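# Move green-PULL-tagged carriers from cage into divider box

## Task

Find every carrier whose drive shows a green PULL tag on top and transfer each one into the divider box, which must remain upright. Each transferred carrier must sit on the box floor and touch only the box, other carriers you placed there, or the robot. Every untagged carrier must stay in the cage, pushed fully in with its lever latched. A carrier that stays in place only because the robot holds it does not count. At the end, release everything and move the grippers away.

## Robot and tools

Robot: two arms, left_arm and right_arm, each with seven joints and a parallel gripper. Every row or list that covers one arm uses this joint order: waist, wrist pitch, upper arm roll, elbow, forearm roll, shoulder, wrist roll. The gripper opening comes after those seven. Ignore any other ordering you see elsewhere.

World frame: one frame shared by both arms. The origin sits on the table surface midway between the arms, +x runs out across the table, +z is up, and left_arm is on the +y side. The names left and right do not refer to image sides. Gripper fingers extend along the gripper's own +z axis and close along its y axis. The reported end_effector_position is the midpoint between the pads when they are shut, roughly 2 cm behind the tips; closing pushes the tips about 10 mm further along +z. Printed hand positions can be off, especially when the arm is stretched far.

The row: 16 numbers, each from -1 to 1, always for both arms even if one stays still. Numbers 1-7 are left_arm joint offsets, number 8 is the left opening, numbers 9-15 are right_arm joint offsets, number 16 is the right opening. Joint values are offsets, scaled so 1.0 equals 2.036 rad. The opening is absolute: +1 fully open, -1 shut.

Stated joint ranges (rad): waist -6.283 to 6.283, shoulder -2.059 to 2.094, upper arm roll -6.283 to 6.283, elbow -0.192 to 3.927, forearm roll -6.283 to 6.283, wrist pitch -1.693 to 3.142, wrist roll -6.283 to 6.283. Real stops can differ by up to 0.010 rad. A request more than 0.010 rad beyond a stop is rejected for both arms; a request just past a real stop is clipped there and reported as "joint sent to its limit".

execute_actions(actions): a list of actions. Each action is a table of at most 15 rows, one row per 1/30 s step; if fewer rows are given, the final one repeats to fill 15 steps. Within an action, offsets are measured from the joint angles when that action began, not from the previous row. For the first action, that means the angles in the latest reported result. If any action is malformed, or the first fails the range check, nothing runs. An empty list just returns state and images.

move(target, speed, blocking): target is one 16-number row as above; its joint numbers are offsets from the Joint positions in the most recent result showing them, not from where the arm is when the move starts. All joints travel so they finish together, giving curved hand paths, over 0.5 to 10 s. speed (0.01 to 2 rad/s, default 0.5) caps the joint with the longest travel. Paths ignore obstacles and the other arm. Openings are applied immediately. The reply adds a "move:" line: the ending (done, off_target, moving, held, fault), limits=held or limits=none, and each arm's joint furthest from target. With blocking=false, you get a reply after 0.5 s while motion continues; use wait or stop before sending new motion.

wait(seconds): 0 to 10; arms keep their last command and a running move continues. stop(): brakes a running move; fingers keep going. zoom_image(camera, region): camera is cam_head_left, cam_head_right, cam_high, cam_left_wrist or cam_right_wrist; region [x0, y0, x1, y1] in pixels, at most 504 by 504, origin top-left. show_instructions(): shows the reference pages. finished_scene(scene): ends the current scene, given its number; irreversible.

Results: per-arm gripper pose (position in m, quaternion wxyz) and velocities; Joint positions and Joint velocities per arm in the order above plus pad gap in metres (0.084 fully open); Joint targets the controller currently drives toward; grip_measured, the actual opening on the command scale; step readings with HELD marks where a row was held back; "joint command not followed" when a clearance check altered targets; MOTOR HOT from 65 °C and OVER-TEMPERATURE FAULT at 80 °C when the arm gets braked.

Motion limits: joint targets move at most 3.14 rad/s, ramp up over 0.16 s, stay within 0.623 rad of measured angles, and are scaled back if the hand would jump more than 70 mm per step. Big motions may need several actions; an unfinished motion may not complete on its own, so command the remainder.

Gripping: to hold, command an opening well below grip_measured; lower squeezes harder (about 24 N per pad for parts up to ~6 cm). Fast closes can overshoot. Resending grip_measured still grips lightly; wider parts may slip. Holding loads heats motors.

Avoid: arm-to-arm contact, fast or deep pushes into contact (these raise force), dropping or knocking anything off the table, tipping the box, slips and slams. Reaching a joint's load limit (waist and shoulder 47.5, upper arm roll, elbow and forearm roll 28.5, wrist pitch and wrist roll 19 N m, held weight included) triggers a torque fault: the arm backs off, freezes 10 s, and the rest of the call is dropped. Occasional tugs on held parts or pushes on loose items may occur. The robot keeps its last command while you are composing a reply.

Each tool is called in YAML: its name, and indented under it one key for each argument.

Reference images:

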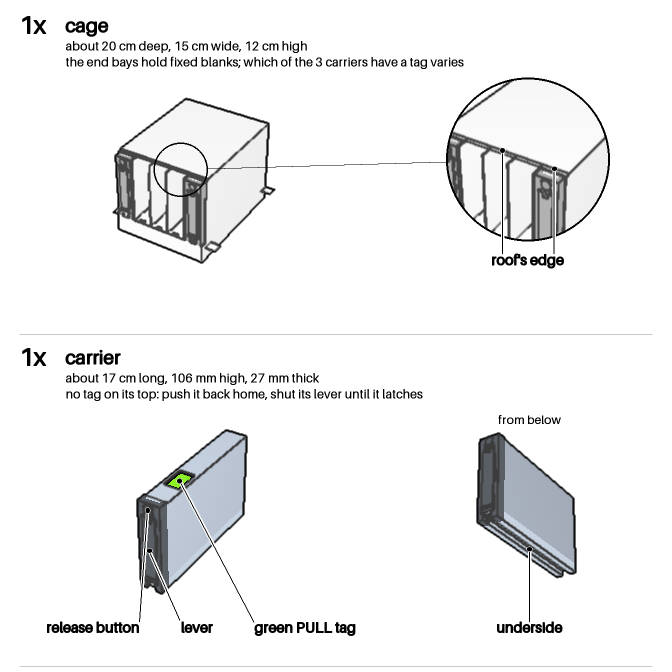

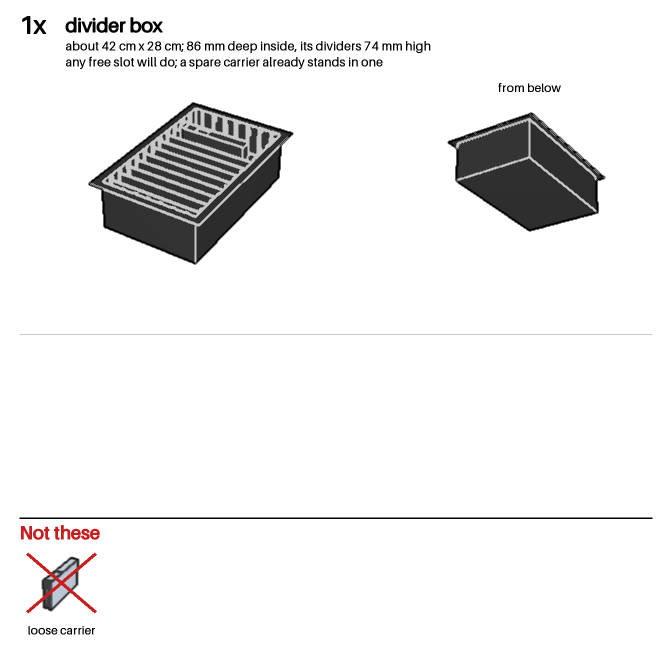

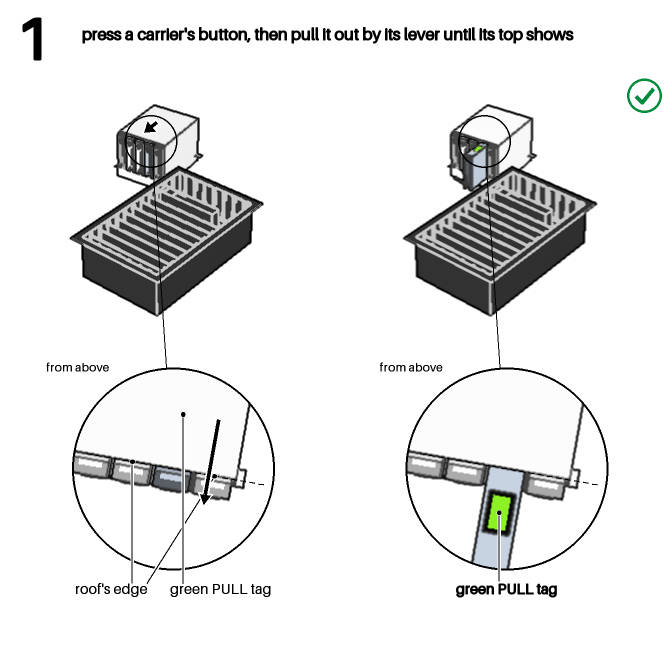

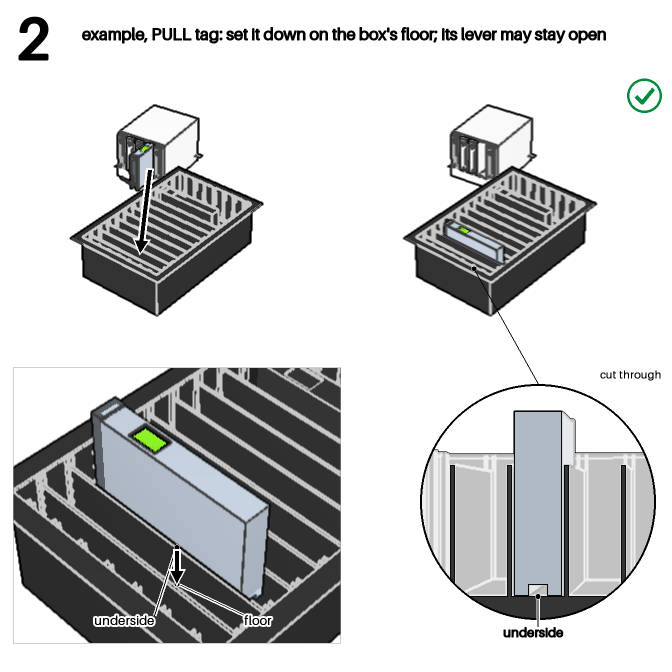

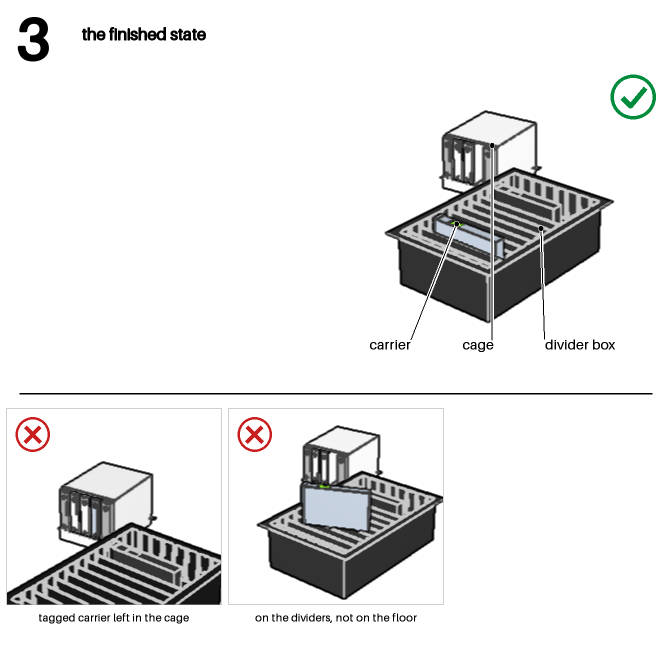

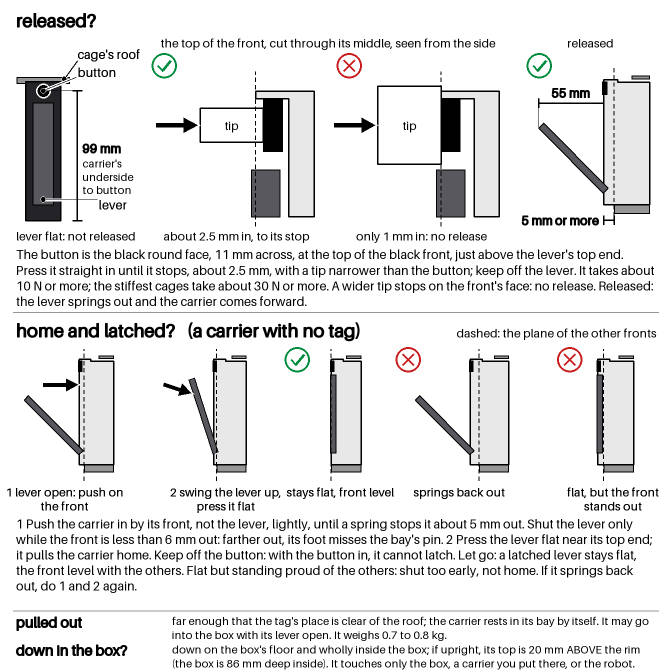

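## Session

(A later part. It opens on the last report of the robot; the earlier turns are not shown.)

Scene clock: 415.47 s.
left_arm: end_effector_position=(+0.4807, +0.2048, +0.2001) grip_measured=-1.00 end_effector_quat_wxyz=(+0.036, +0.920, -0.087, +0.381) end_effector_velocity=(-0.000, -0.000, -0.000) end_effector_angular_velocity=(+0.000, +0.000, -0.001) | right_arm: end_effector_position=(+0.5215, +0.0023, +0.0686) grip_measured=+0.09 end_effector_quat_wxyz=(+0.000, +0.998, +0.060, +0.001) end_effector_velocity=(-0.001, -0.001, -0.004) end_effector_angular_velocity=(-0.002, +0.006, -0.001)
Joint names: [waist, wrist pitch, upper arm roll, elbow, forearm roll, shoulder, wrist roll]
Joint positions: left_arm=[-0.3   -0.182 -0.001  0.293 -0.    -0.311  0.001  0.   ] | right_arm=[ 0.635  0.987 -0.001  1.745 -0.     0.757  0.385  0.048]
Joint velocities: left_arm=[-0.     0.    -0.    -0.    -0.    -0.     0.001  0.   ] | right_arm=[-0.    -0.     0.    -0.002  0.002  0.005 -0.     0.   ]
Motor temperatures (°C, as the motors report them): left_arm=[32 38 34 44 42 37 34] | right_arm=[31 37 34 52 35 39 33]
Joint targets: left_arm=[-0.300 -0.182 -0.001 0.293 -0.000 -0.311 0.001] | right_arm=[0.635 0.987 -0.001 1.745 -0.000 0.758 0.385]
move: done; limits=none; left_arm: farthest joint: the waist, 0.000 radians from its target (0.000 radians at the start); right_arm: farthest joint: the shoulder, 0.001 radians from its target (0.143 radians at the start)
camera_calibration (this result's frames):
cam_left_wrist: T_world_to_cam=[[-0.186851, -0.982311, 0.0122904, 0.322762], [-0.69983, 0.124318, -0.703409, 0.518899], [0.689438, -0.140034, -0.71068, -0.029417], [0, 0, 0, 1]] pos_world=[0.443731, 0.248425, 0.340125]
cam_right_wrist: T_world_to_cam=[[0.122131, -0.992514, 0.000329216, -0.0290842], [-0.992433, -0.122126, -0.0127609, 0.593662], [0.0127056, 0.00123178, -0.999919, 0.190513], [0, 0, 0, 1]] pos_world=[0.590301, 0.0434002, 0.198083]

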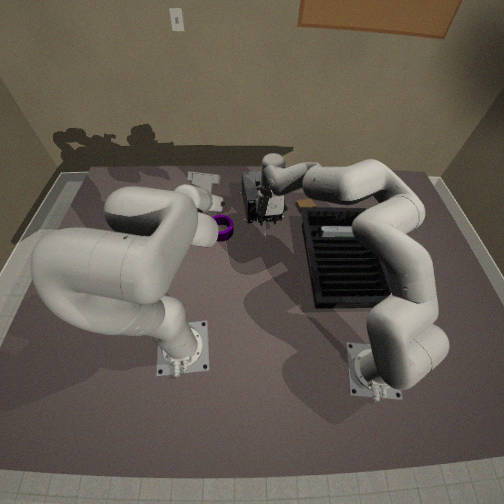

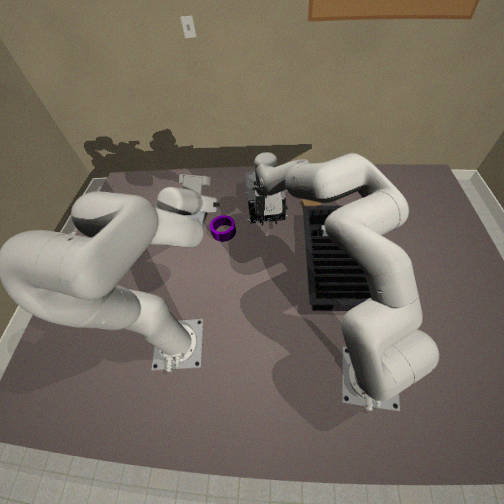

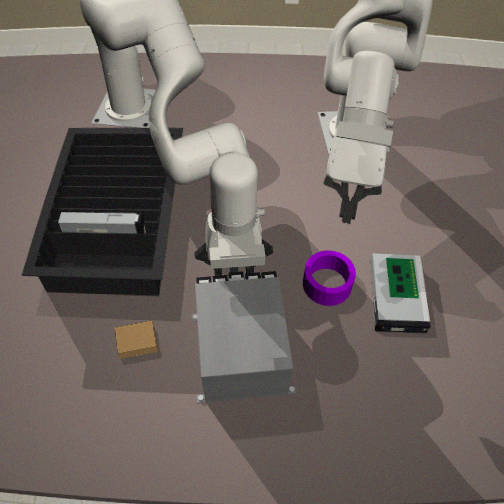

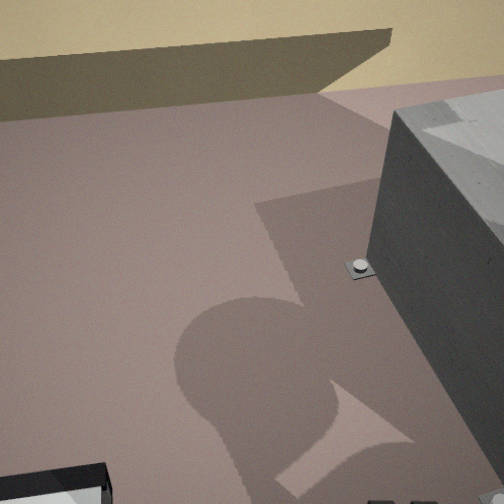

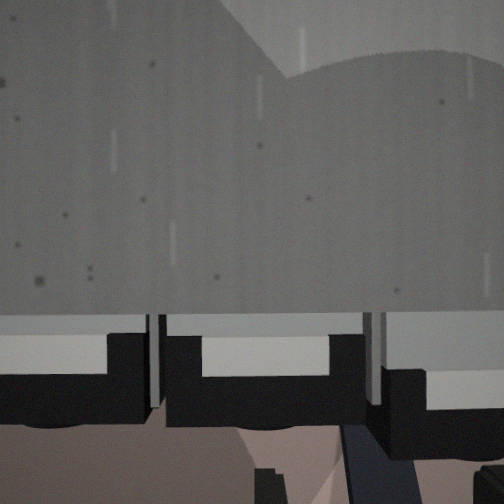

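execute_actions:
  actions: []

Scene clock: 431.73 s.
left_arm: end_effector_position=(+0.4807, +0.2048, +0.2001) grip_measured=-1.00 end_effector_quat_wxyz=(+0.036, +0.920, -0.087, +0.381) end_effector_velocity=(-0.000, -0.000, +0.000) end_effector_angular_velocity=(+0.000, +0.000, -0.001) | right_arm: end_effector_position=(+0.5213, +0.0023, +0.0682) grip_measured=+0.09 end_effector_quat_wxyz=(+0.000, +0.998, +0.060, +0.000) end_effector_velocity=(-0.000, -0.000, -0.000) end_effector_angular_velocity=(-0.000, +0.001, -0.000)
Joint names: [waist, wrist pitch, upper arm roll, elbow, forearm roll, shoulder, wrist roll]
Joint positions: left_arm=[-0.3   -0.182 -0.001  0.293 -0.    -0.311  0.001  0.   ] | right_arm=[ 0.635  0.987 -0.001  1.745 -0.     0.758  0.385  0.048]
Joint velocities: left_arm=[ 0.     0.    -0.001  0.     0.    -0.    -0.     0.   ] | right_arm=[-0.     0.001 -0.     0.     0.     0.    -0.    -0.   ]
Motor temperatures (°C, as the motors report them): left_arm=[32 38 34 44 42 37 34] | right_arm=[31 37 34 52 35 40 33]
Joint targets: left_arm=[-0.300 -0.182 -0.001 0.293 -0.000 -0.311 0.001] | right_arm=[0.635 0.987 -0.001 1.745 -0.000 0.758 0.385]
camera_calibration (this result's frames):
cam_left_wrist: T_world_to_cam=[[-0.186852, -0.982311, 0.0122901, 0.322762], [-0.69983, 0.124319, -0.703408, 0.518899], [0.689438, -0.140034, -0.71068, -0.0294168], [0, 0, 0, 1]] pos_world=[0.443731, 0.248425, 0.340125]
cam_right_wrist: T_world_to_cam=[[0.122115, -0.992516, 0.000541778, -0.0291585], [-0.992441, -0.122113, -0.0122453, 0.5935], [0.0122198, 0.000957658, -0.999925, 0.190336], [0, 0, 0, 1]] pos_world=[0.590248, 0.0433513, 0.197605]

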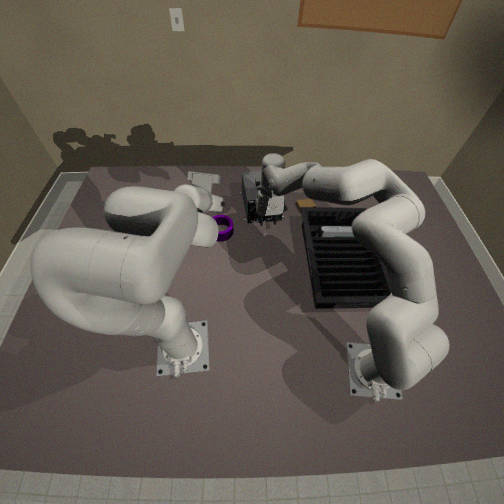

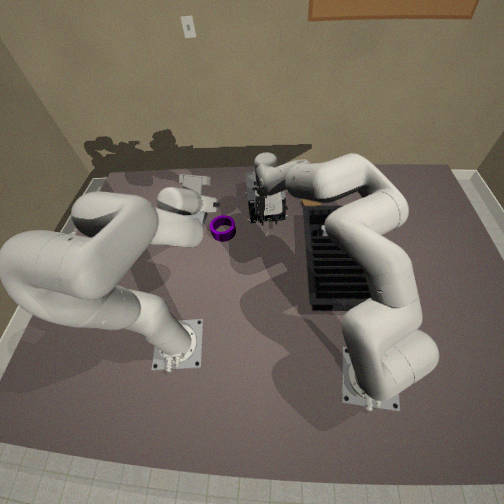

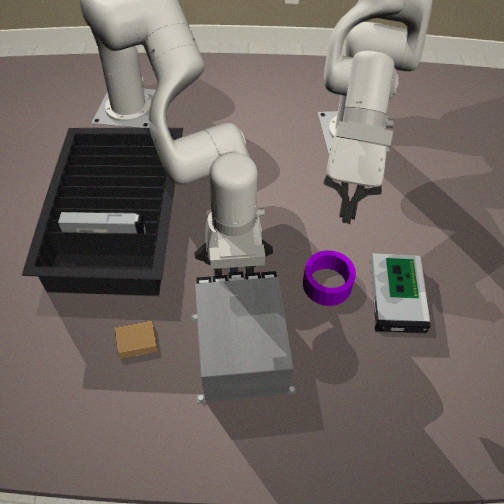

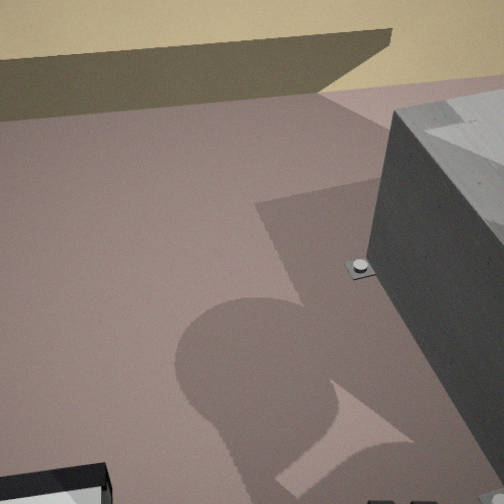

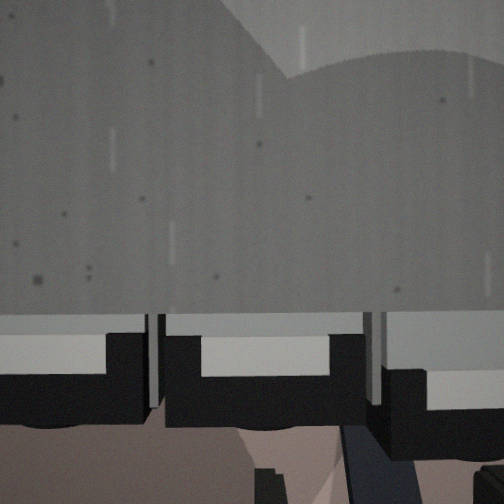

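move:
  target: [0,0,0,0,0,0,0,-1, 0,0,0,0,0,0,0,-1]

Scene clock: 438.20 s.
left_arm: end_effector_position=(+0.4807, +0.2048, +0.2001) grip_measured=-1.00 end_effector_quat_wxyz=(+0.036, +0.920, -0.087, +0.381) end_effector_velocity=(-0.000, +0.000, -0.000) end_effector_angular_velocity=(+0.000, +0.000, +0.001) | right_arm: end_effector_position=(+0.5213, +0.0024, +0.0682) grip_measured=-0.64 end_effector_quat_wxyz=(+0.000, +0.998, +0.061, +0.000) end_effector_velocity=(+0.000, +0.000, +0.001) end_effector_angular_velocity=(-0.000, -0.000, +0.000)
Joint names: [waist, wrist pitch, upper arm roll, elbow, forearm roll, shoulder, wrist roll]
Joint positions: left_arm=[-0.3   -0.182 -0.001  0.293 -0.    -0.311  0.001  0.   ] | right_arm=[ 0.635  0.987 -0.     1.745 -0.     0.758  0.385  0.016]
Joint velocities: left_arm=[ 0.001  0.     0.    -0.    -0.     0.     0.     0.   ] | right_arm=[ 0.001  0.001 -0.001  0.001 -0.    -0.     0.     0.   ]
Motor temperatures (°C, as the motors report them): left_arm=[32 38 34 44 42 37 34] | right_arm=[31 37 34 53 35 40 33]
Joint targets: left_arm=[-0.300 -0.182 -0.001 0.293 -0.000 -0.311 0.001] | right_arm=[0.635 0.987 -0.001 1.745 -0.000 0.758 0.385]
move: done; limits=none; left_arm: farthest joint: the waist, 0.000 radians from its target (0.000 radians at the start); right_arm: farthest joint: the upper arm roll, 0.001 radians from its target (0.000 radians at the start)
camera_calibration (this result's frames):
cam_left_wrist: T_world_to_cam=[[-0.186852, -0.982311, 0.0122899, 0.322762], [-0.69983, 0.124319, -0.703408, 0.518899], [0.689438, -0.140034, -0.71068, -0.0294168], [0, 0, 0, 1]] pos_world=[0.443731, 0.248425, 0.340125]
cam_right_wrist: T_world_to_cam=[[0.122332, -0.992489, 0.000380532, -0.0290919], [-0.992414, -0.122327, -0.0122384, 0.593437], [0.012193, 0.0011195, -0.999925, 0.190343], [0, 0, 0, 1]] pos_world=[0.590173, 0.0435072, 0.197602]

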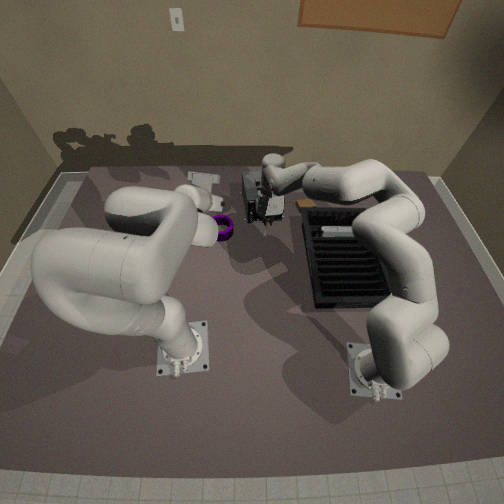

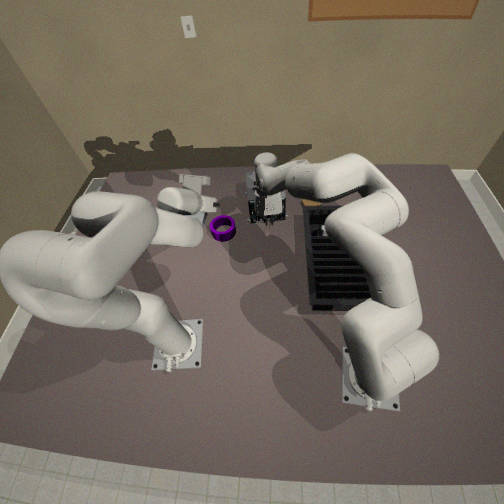

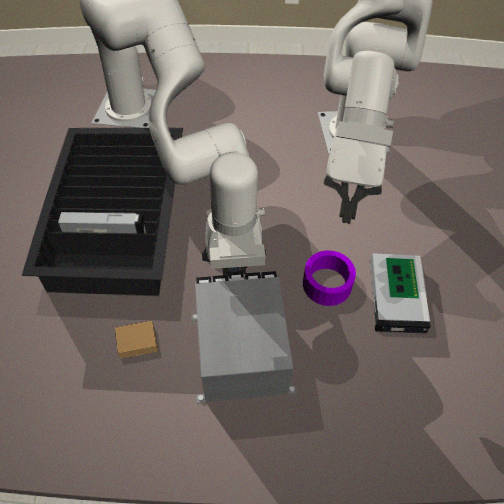

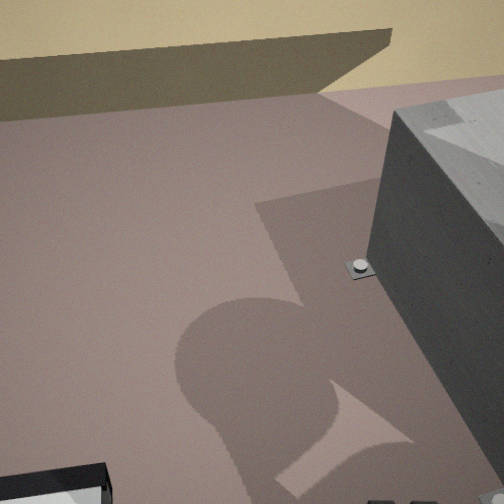

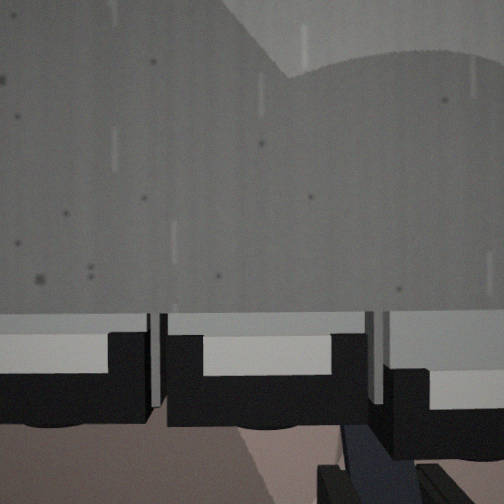

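move:
  target: [0,0,0,0,0,0,0,-1, 0.0121,-0.0439,0,-0.1062,0,-0.0623,0.0121,-1]
  speed: 0.15

Scene clock: 455.00 s.
left_arm: end_effector_position=(+0.4807, +0.2048, +0.2001) grip_measured=-1.00 end_effector_quat_wxyz=(+0.036, +0.920, -0.087, +0.381) end_effector_velocity=(+0.000, +0.001, -0.000) end_effector_angular_velocity=(-0.000, +0.000, +0.002) | right_arm: end_effector_position=(+0.4818, -0.0023, +0.0682) grip_measured=-0.64 end_effector_quat_wxyz=(+0.000, +0.998, +0.061, +0.000) end_effector_velocity=(-0.001, +0.000, +0.000) end_effector_angular_velocity=(+0.000, +0.001, -0.001)
Joint names: [waist, wrist pitch, upper arm roll, elbow, forearm roll, shoulder, wrist roll]
Joint positions: left_arm=[-0.3   -0.182 -0.001  0.293 -0.    -0.311  0.001  0.   ] | right_arm=[ 0.66   0.898 -0.     1.529 -0.     0.631  0.409  0.016]
Joint velocities: left_arm=[ 0.001  0.     0.002 -0.     0.    -0.     0.     0.   ] | right_arm=[ 0.001 -0.    -0.    -0.003  0.001 -0.002  0.001  0.   ]
Motor temperatures (°C, as the motors report them): left_arm=[32 38 34 45 42 37 34] | right_arm=[31 37 34 53 35 41 33]
Joint targets: left_arm=[-0.300 -0.182 -0.001 0.293 -0.000 -0.311 0.001] | right_arm=[0.660 0.897 -0.000 1.529 -0.000 0.631 0.409]
move: done; limits=none; left_arm: farthest joint: the waist, 0.000 radians from its target (0.000 radians at the start); right_arm: farthest joint: the waist, 0.000 radians from its target (0.024 radians at the start)
camera_calibration (this result's frames):
cam_left_wrist: T_world_to_cam=[[-0.186852, -0.982311, 0.0122899, 0.322762], [-0.69983, 0.124319, -0.703408, 0.518899], [0.689438, -0.140034, -0.71068, -0.0294168], [0, 0, 0, 1]] pos_world=[0.443731, 0.248425, 0.340125]
cam_right_wrist: T_world_to_cam=[[0.122345, -0.992488, 0.00032995, -0.028987], [-0.992414, -0.12234, -0.0121473, 0.55372], [0.0120964, 0.00115872, -0.999926, 0.190872], [0, 0, 0, 1]] pos_world=[0.550757, 0.0387519, 0.197593]

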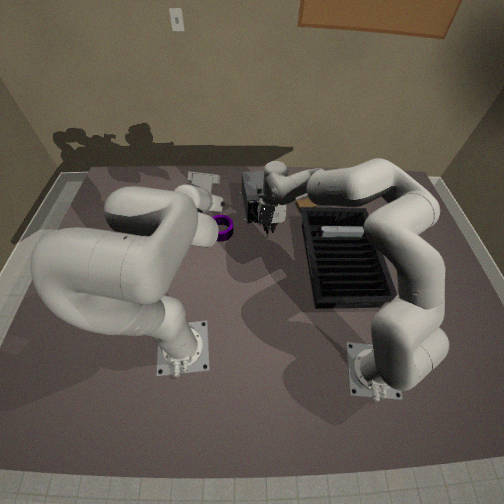

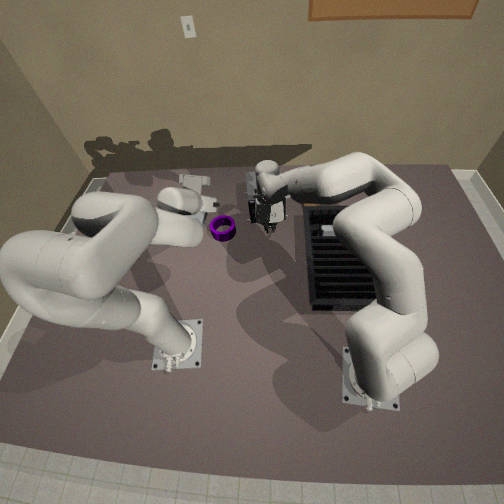

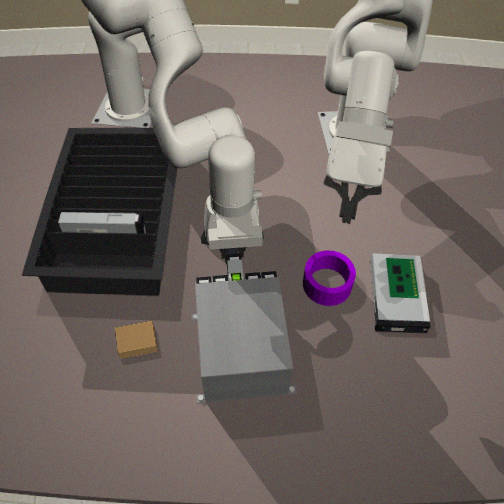

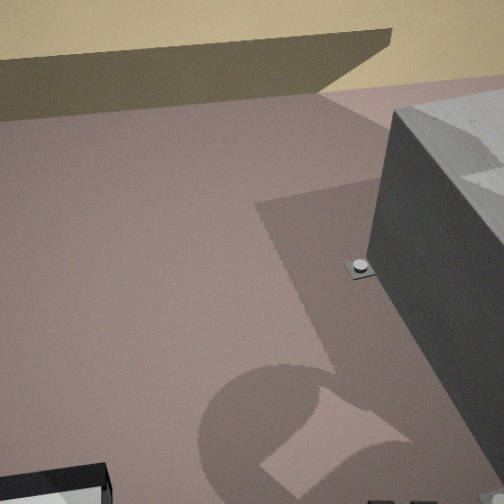

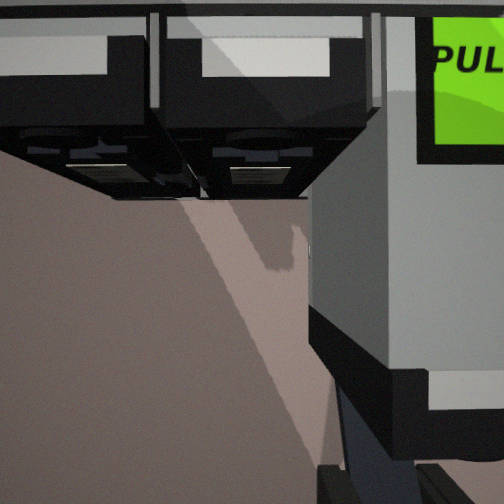

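move:
  target: [0,0,0,0,0,0,0,-1, 0.0193,-0.0478,0,-0.1221,0,-0.0743,0.0193,-1]
  speed: 0.15

Scene clock: 468.63 s.
left_arm: end_effector_position=(+0.4807, +0.2048, +0.2001) grip_measured=-1.00 end_effector_quat_wxyz=(+0.036, +0.920, -0.087, +0.381) end_effector_velocity=(+0.000, -0.000, +0.000) end_effector_angular_velocity=(-0.000, +0.000, -0.000) | right_arm: end_effector_position=(+0.4276, -0.0088, +0.0683) grip_measured=-0.64 end_effector_quat_wxyz=(+0.000, +0.998, +0.061, +0.000) end_effector_velocity=(-0.001, +0.001, -0.000) end_effector_angular_velocity=(+0.001, +0.000, +0.001)
Joint names: [waist, wrist pitch, upper arm roll, elbow, forearm roll, shoulder, wrist roll]
Joint positions: left_arm=[-0.3   -0.182 -0.001  0.293 -0.    -0.311  0.001  0.   ] | right_arm=[ 0.699  0.8   -0.     1.281 -0.     0.48   0.448  0.016]
Joint velocities: left_arm=[-0.001  0.001  0.     0.     0.     0.    -0.     0.   ] | right_arm=[ 0.002 -0.001  0.    -0.002  0.001 -0.001  0.001 -0.   ]
Motor temperatures (°C, as the motors report them): left_arm=[32 38 34 45 42 36 34] | right_arm=[31 37 34 53 35 41 33]
Joint targets: left_arm=[-0.300 -0.182 -0.001 0.293 -0.000 -0.311 0.001] | right_arm=[0.699 0.800 -0.000 1.281 -0.000 0.480 0.449]
move: done; limits=none; left_arm: farthest joint: the waist, 0.000 radians from its target (0.000 radians at the start); right_arm: farthest joint: the shoulder, 0.001 radians from its target (0.151 radians at the start)
camera_calibration (this result's frames):
cam_left_wrist: T_world_to_cam=[[-0.186852, -0.982311, 0.0122899, 0.322762], [-0.69983, 0.124319, -0.703408, 0.518899], [0.689438, -0.140034, -0.71068, -0.0294168], [0, 0, 0, 1]] pos_world=[0.443731, 0.248425, 0.340125]
cam_right_wrist: T_world_to_cam=[[0.122325, -0.99249, 0.000190478, -0.0287405], [-0.992415, -0.122319, -0.0122368, 0.499064], [0.0121682, 0.00130784, -0.999925, 0.191635], [0, 0, 0, 1]] pos_world=[0.496463, 0.0322695, 0.197733]

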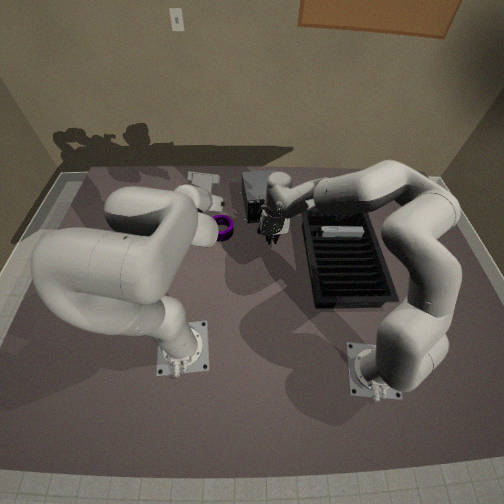

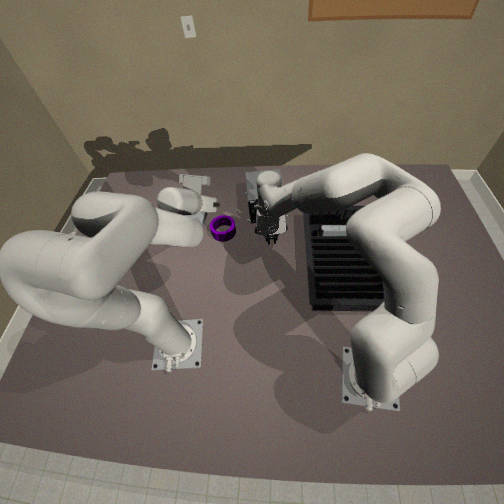

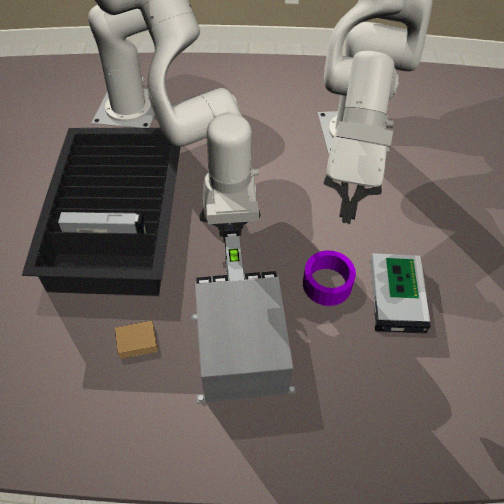

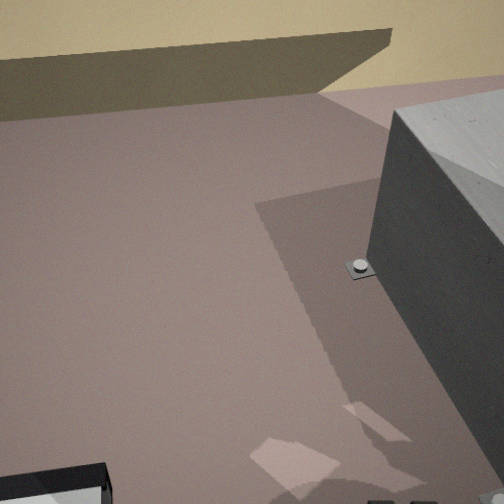

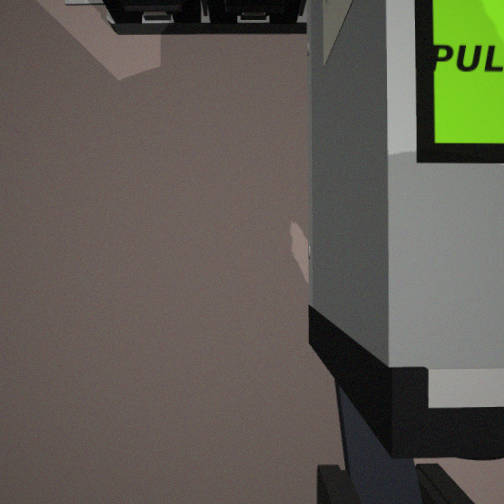

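move:
  target: [0,0,0,0,0,0,0,-1, 0,0,0,0,0,0,0,0.2]

Scene clock: 485.73 s.
left_arm: end_effector_position=(+0.4807, +0.2048, +0.2001) grip_measured=-1.00 end_effector_quat_wxyz=(+0.036, +0.920, -0.087, +0.381) end_effector_velocity=(+0.000, -0.001, +0.001) end_effector_angular_velocity=(-0.001, -0.002, -0.001) | right_arm: end_effector_position=(+0.4276, -0.0088, +0.0683) grip_measured=+0.19 end_effector_quat_wxyz=(+0.000, +0.998, +0.061, +0.000) end_effector_velocity=(-0.000, +0.000, -0.000) end_effector_angular_velocity=(+0.001, +0.000, +0.000)
Joint names: [waist, wrist pitch, upper arm roll, elbow, forearm roll, shoulder, wrist roll]
Joint positions: left_arm=[-0.3   -0.182 -0.001  0.293 -0.    -0.311  0.001  0.   ] | right_arm=[ 0.699  0.8   -0.     1.281 -0.     0.48   0.448  0.052]
Joint velocities: left_arm=[-0.001 -0.002 -0.001 -0.    -0.    -0.    -0.001  0.   ] | right_arm=[ 0.    -0.001  0.    -0.     0.001  0.    -0.001 -0.   ]
Motor temperatures (°C, as the motors report them): left_arm=[32 37 34 45 42 36 34] | right_arm=[31 37 34 53 35 41 33]
Joint targets: left_arm=[-0.300 -0.182 -0.001 0.293 -0.000 -0.311 0.001] | right_arm=[0.699 0.800 -0.000 1.281 -0.000 0.480 0.448]
move: done; limits=none; left_arm: farthest joint: the waist, 0.000 radians from its target (0.000 radians at the start); right_arm: farthest joint: the waist, 0.000 radians from its target (0.000 radians at the start)
camera_calibration (this result's frames):
cam_left_wrist: T_world_to_cam=[[-0.186852, -0.982311, 0.0122899, 0.322762], [-0.69983, 0.124319, -0.703408, 0.518899], [0.689438, -0.140034, -0.71068, -0.0294169], [0, 0, 0, 1]] pos_world=[0.443731, 0.248425, 0.340125]
cam_right_wrist: T_world_to_cam=[[0.122331, -0.992489, 0.000157378, -0.0287288], [-0.992414, -0.122323, -0.0123045, 0.499085], [0.0122313, 0.00134903, -0.999924, 0.191643], [0, 0, 0, 1]] pos_world=[0.496469, 0.0322781, 0.197774]

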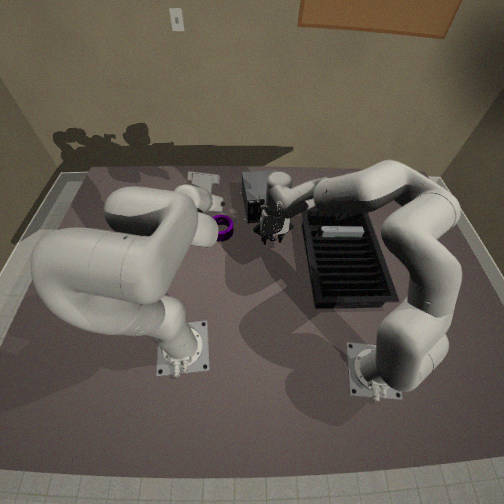

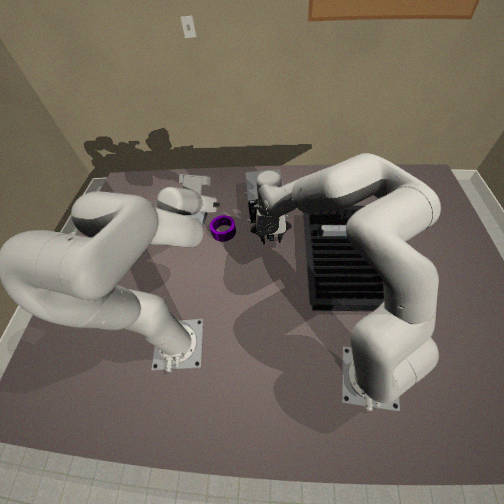

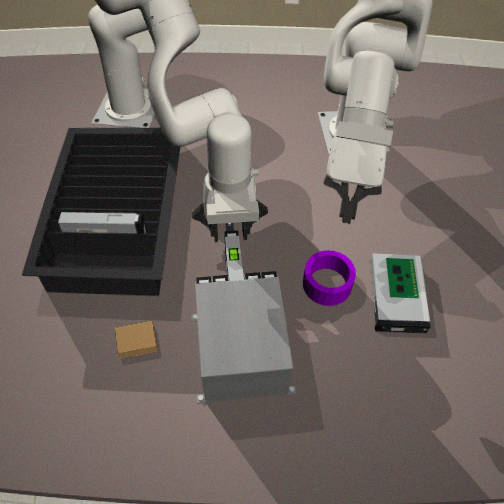

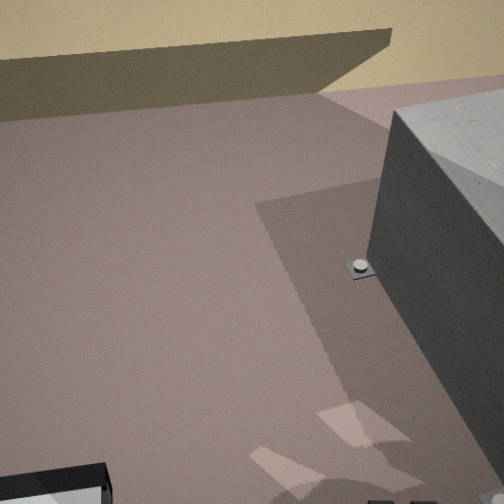

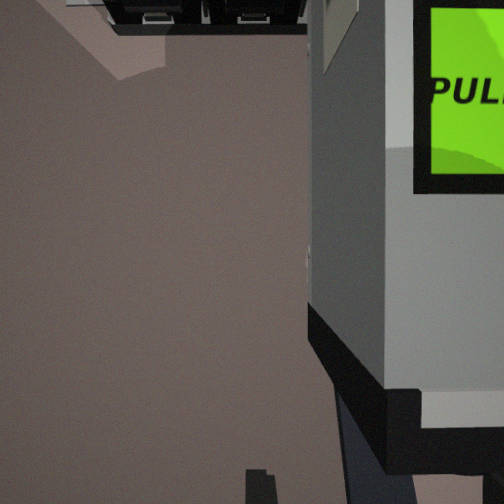

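move:
  target: [0,0,0,0,0,0,0,-1, 0,0.0457,0,0.0137,0,-0.0320,0,0.2]
  speed: 0.3

move:
  target: [0,0,0,0,0,0,0,-1, -0.0402,0.1318,0,0.3386,0,0.2068,-0.0402,0.2]
  speed: 0.35

Scene clock: 501.30 s.
left_arm: end_effector_position=(+0.4807, +0.2048, +0.2001) grip_measured=-1.00 end_effector_quat_wxyz=(+0.036, +0.920, -0.087, +0.381) end_effector_velocity=(-0.000, +0.001, -0.000) end_effector_angular_velocity=(-0.000, +0.001, +0.002) | right_arm: end_effector_position=(+0.4274, -0.0089, +0.1080) grip_measured=+0.19 end_effector_quat_wxyz=(+0.000, +0.998, +0.061, +0.000) end_effector_velocity=(+0.001, +0.001, +0.003) end_effector_angular_velocity=(+0.002, -0.004, -0.001)
Joint names: [waist, wrist pitch, upper arm roll, elbow, forearm roll, shoulder, wrist roll]
Joint positions: left_arm=[-0.3   -0.182 -0.001  0.293 -0.    -0.311  0.001  0.   ] | right_arm=[ 0.699  0.893 -0.     1.308 -0.     0.416  0.448  0.052]
Joint velocities: left_arm=[ 0.     0.     0.001 -0.001  0.    -0.    -0.     0.   ] | right_arm=[-0.     0.002 -0.     0.003 -0.    -0.004  0.001  0.   ]
Motor temperatures (°C, as the motors report them): left_arm=[32 37 34 45 42 36 34] | right_arm=[31 37 34 53 35 40 33]
Joint targets: left_arm=[-0.300 -0.182 -0.001 0.293 -0.000 -0.311 0.001] | right_arm=[0.699 0.893 -0.000 1.309 -0.000 0.415 0.448]
move: done; limits=none; left_arm: farthest joint: the waist, 0.000 radians from its target (0.000 radians at the start); right_arm: farthest joint: the shoulder, 0.001 radians from its target (0.065 radians at the start)
camera_calibration (this result's frames):
cam_left_wrist: T_world_to_cam=[[-0.186852, -0.982311, 0.0122898, 0.322763], [-0.69983, 0.124319, -0.703408, 0.518899], [0.689438, -0.140034, -0.71068, -0.0294168], [0, 0, 0, 1]] pos_world=[0.443731, 0.248425, 0.340125]
cam_right_wrist: T_world_to_cam=[[0.122296, -0.992494, 0.000383548, -0.028817], [-0.992424, -0.122292, -0.0118296, 0.499373], [0.0117877, 0.00106608, -0.99993, 0.231464], [0, 0, 0, 1]] pos_world=[0.496385, 0.032222, 0.237366]

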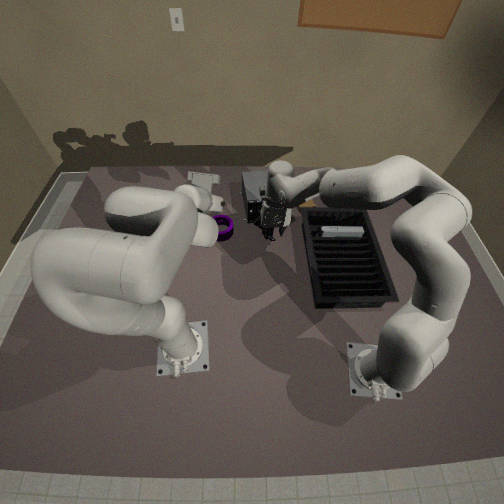

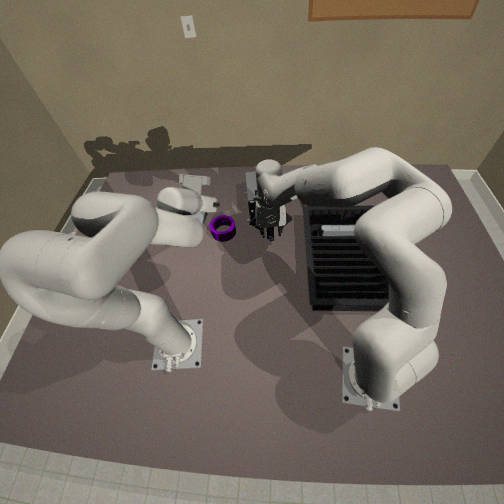

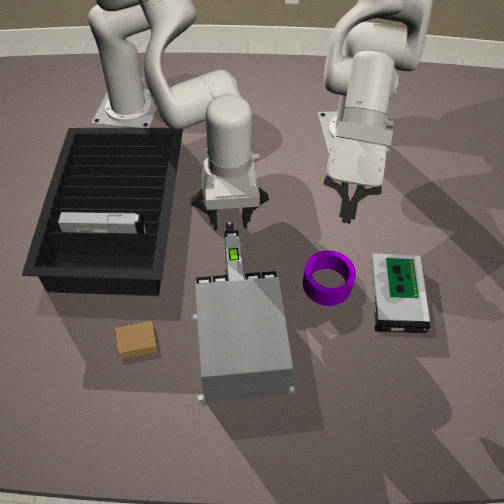

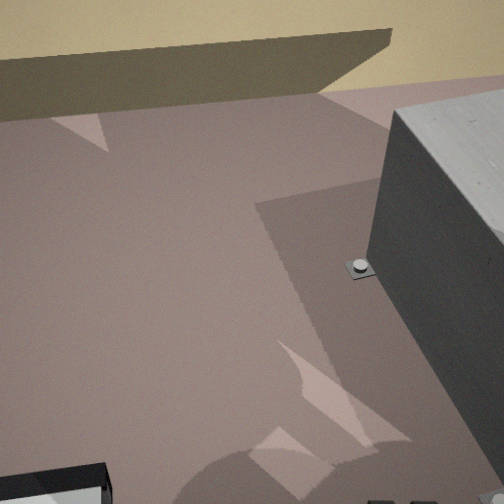

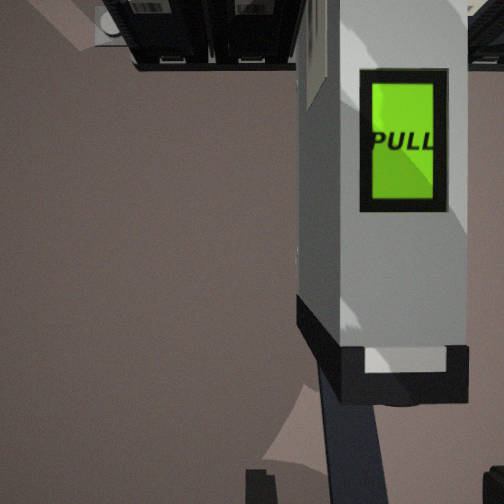

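Scene clock: 503.90 s.
left_arm: end_effector_position=(+0.4807, +0.2048, +0.2001) grip_measured=-1.00 end_effector_quat_wxyz=(+0.036, +0.920, -0.087, +0.381) end_effector_velocity=(-0.000, +0.000, -0.000) end_effector_angular_velocity=(-0.000, +0.001, +0.001) | right_arm: end_effector_position=(+0.5510, +0.0069, +0.1065) grip_measured=+0.19 end_effector_quat_wxyz=(+0.001, +0.998, +0.061, -0.002) end_effector_velocity=(+0.000, -0.000, +0.000) end_effector_angular_velocity=(-0.001, -0.000, +0.002)
Joint names: [waist, wrist pitch, upper arm roll, elbow, forearm roll, shoulder, wrist roll]
Joint positions: left_arm=[-0.3   -0.182 -0.001  0.293 -0.    -0.311  0.001  0.   ] | right_arm=[0.619 1.164 0.001 1.996 0.    0.837 0.367 0.052]
Joint velocities: left_arm=[ 0.  0.  0. -0. -0.  0. -0.  0.] | right_arm=[ 0.001  0.002 -0.001  0.003 -0.001  0.001 -0.001  0.   ]
Motor temperatures (°C, as the motors report them): left_arm=[32 37 34 45 42 36 34] | right_arm=[31 37 34 53 35 40 33]
Joint targets: left_arm=[-0.300 -0.182 -0.001 0.293 -0.000 -0.311 0.001] | right_arm=[0.617 1.161 -0.000 1.998 -0.000 0.837 0.367]
move: done; limits=none; left_arm: farthest joint: the waist, 0.000 radians from its target (0.000 radians at the start); right_arm: farthest joint: the wrist pitch, 0.003 radians from its target (0.268 radians at the start)
camera_calibration (this result's frames):
cam_left_wrist: T_world_to_cam=[[-0.186852, -0.982311, 0.0122899, 0.322762], [-0.69983, 0.124319, -0.703408, 0.518899], [0.689438, -0.140034, -0.71068, -0.0294168], [0, 0, 0, 1]] pos_world=[0.443731, 0.248425, 0.340125]
cam_right_wrist: T_world_to_cam=[[0.124199, -0.992257, 0.000941915, -0.0293814], [-0.992233, -0.124202, -0.00684701, 0.623255], [0.00691098, -0.0000842088, -0.999976, 0.231235], [0, 0, 0, 1]] pos_world=[0.620465, 0.0482753, 0.235525]

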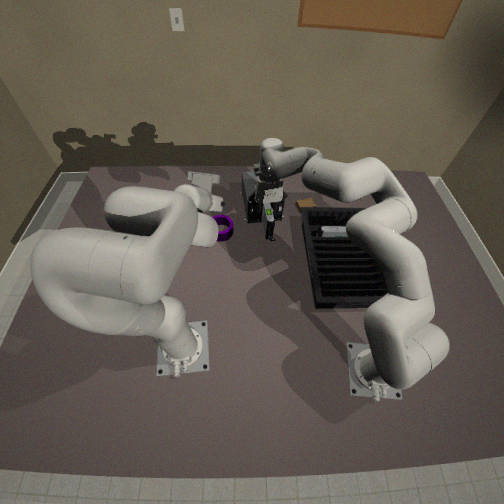

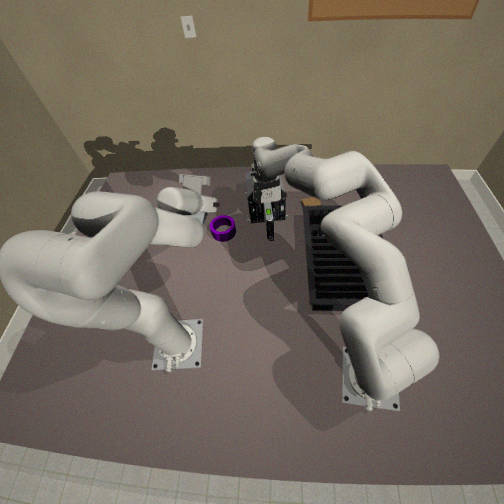

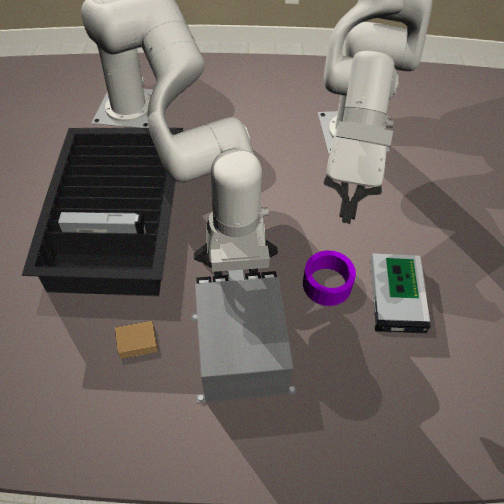

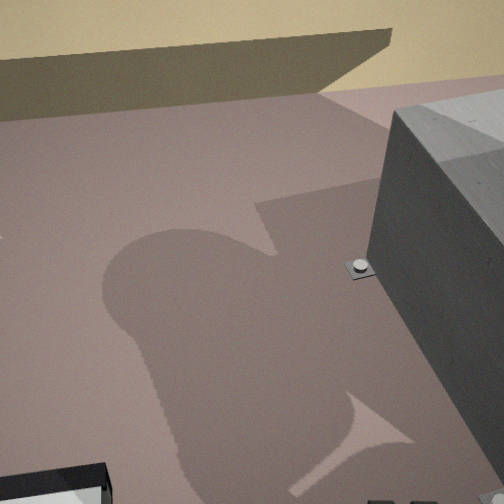

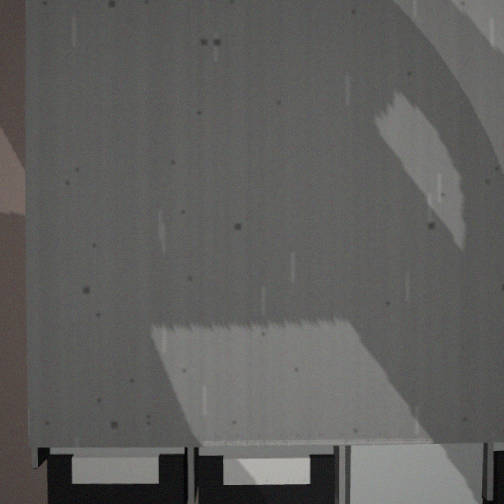

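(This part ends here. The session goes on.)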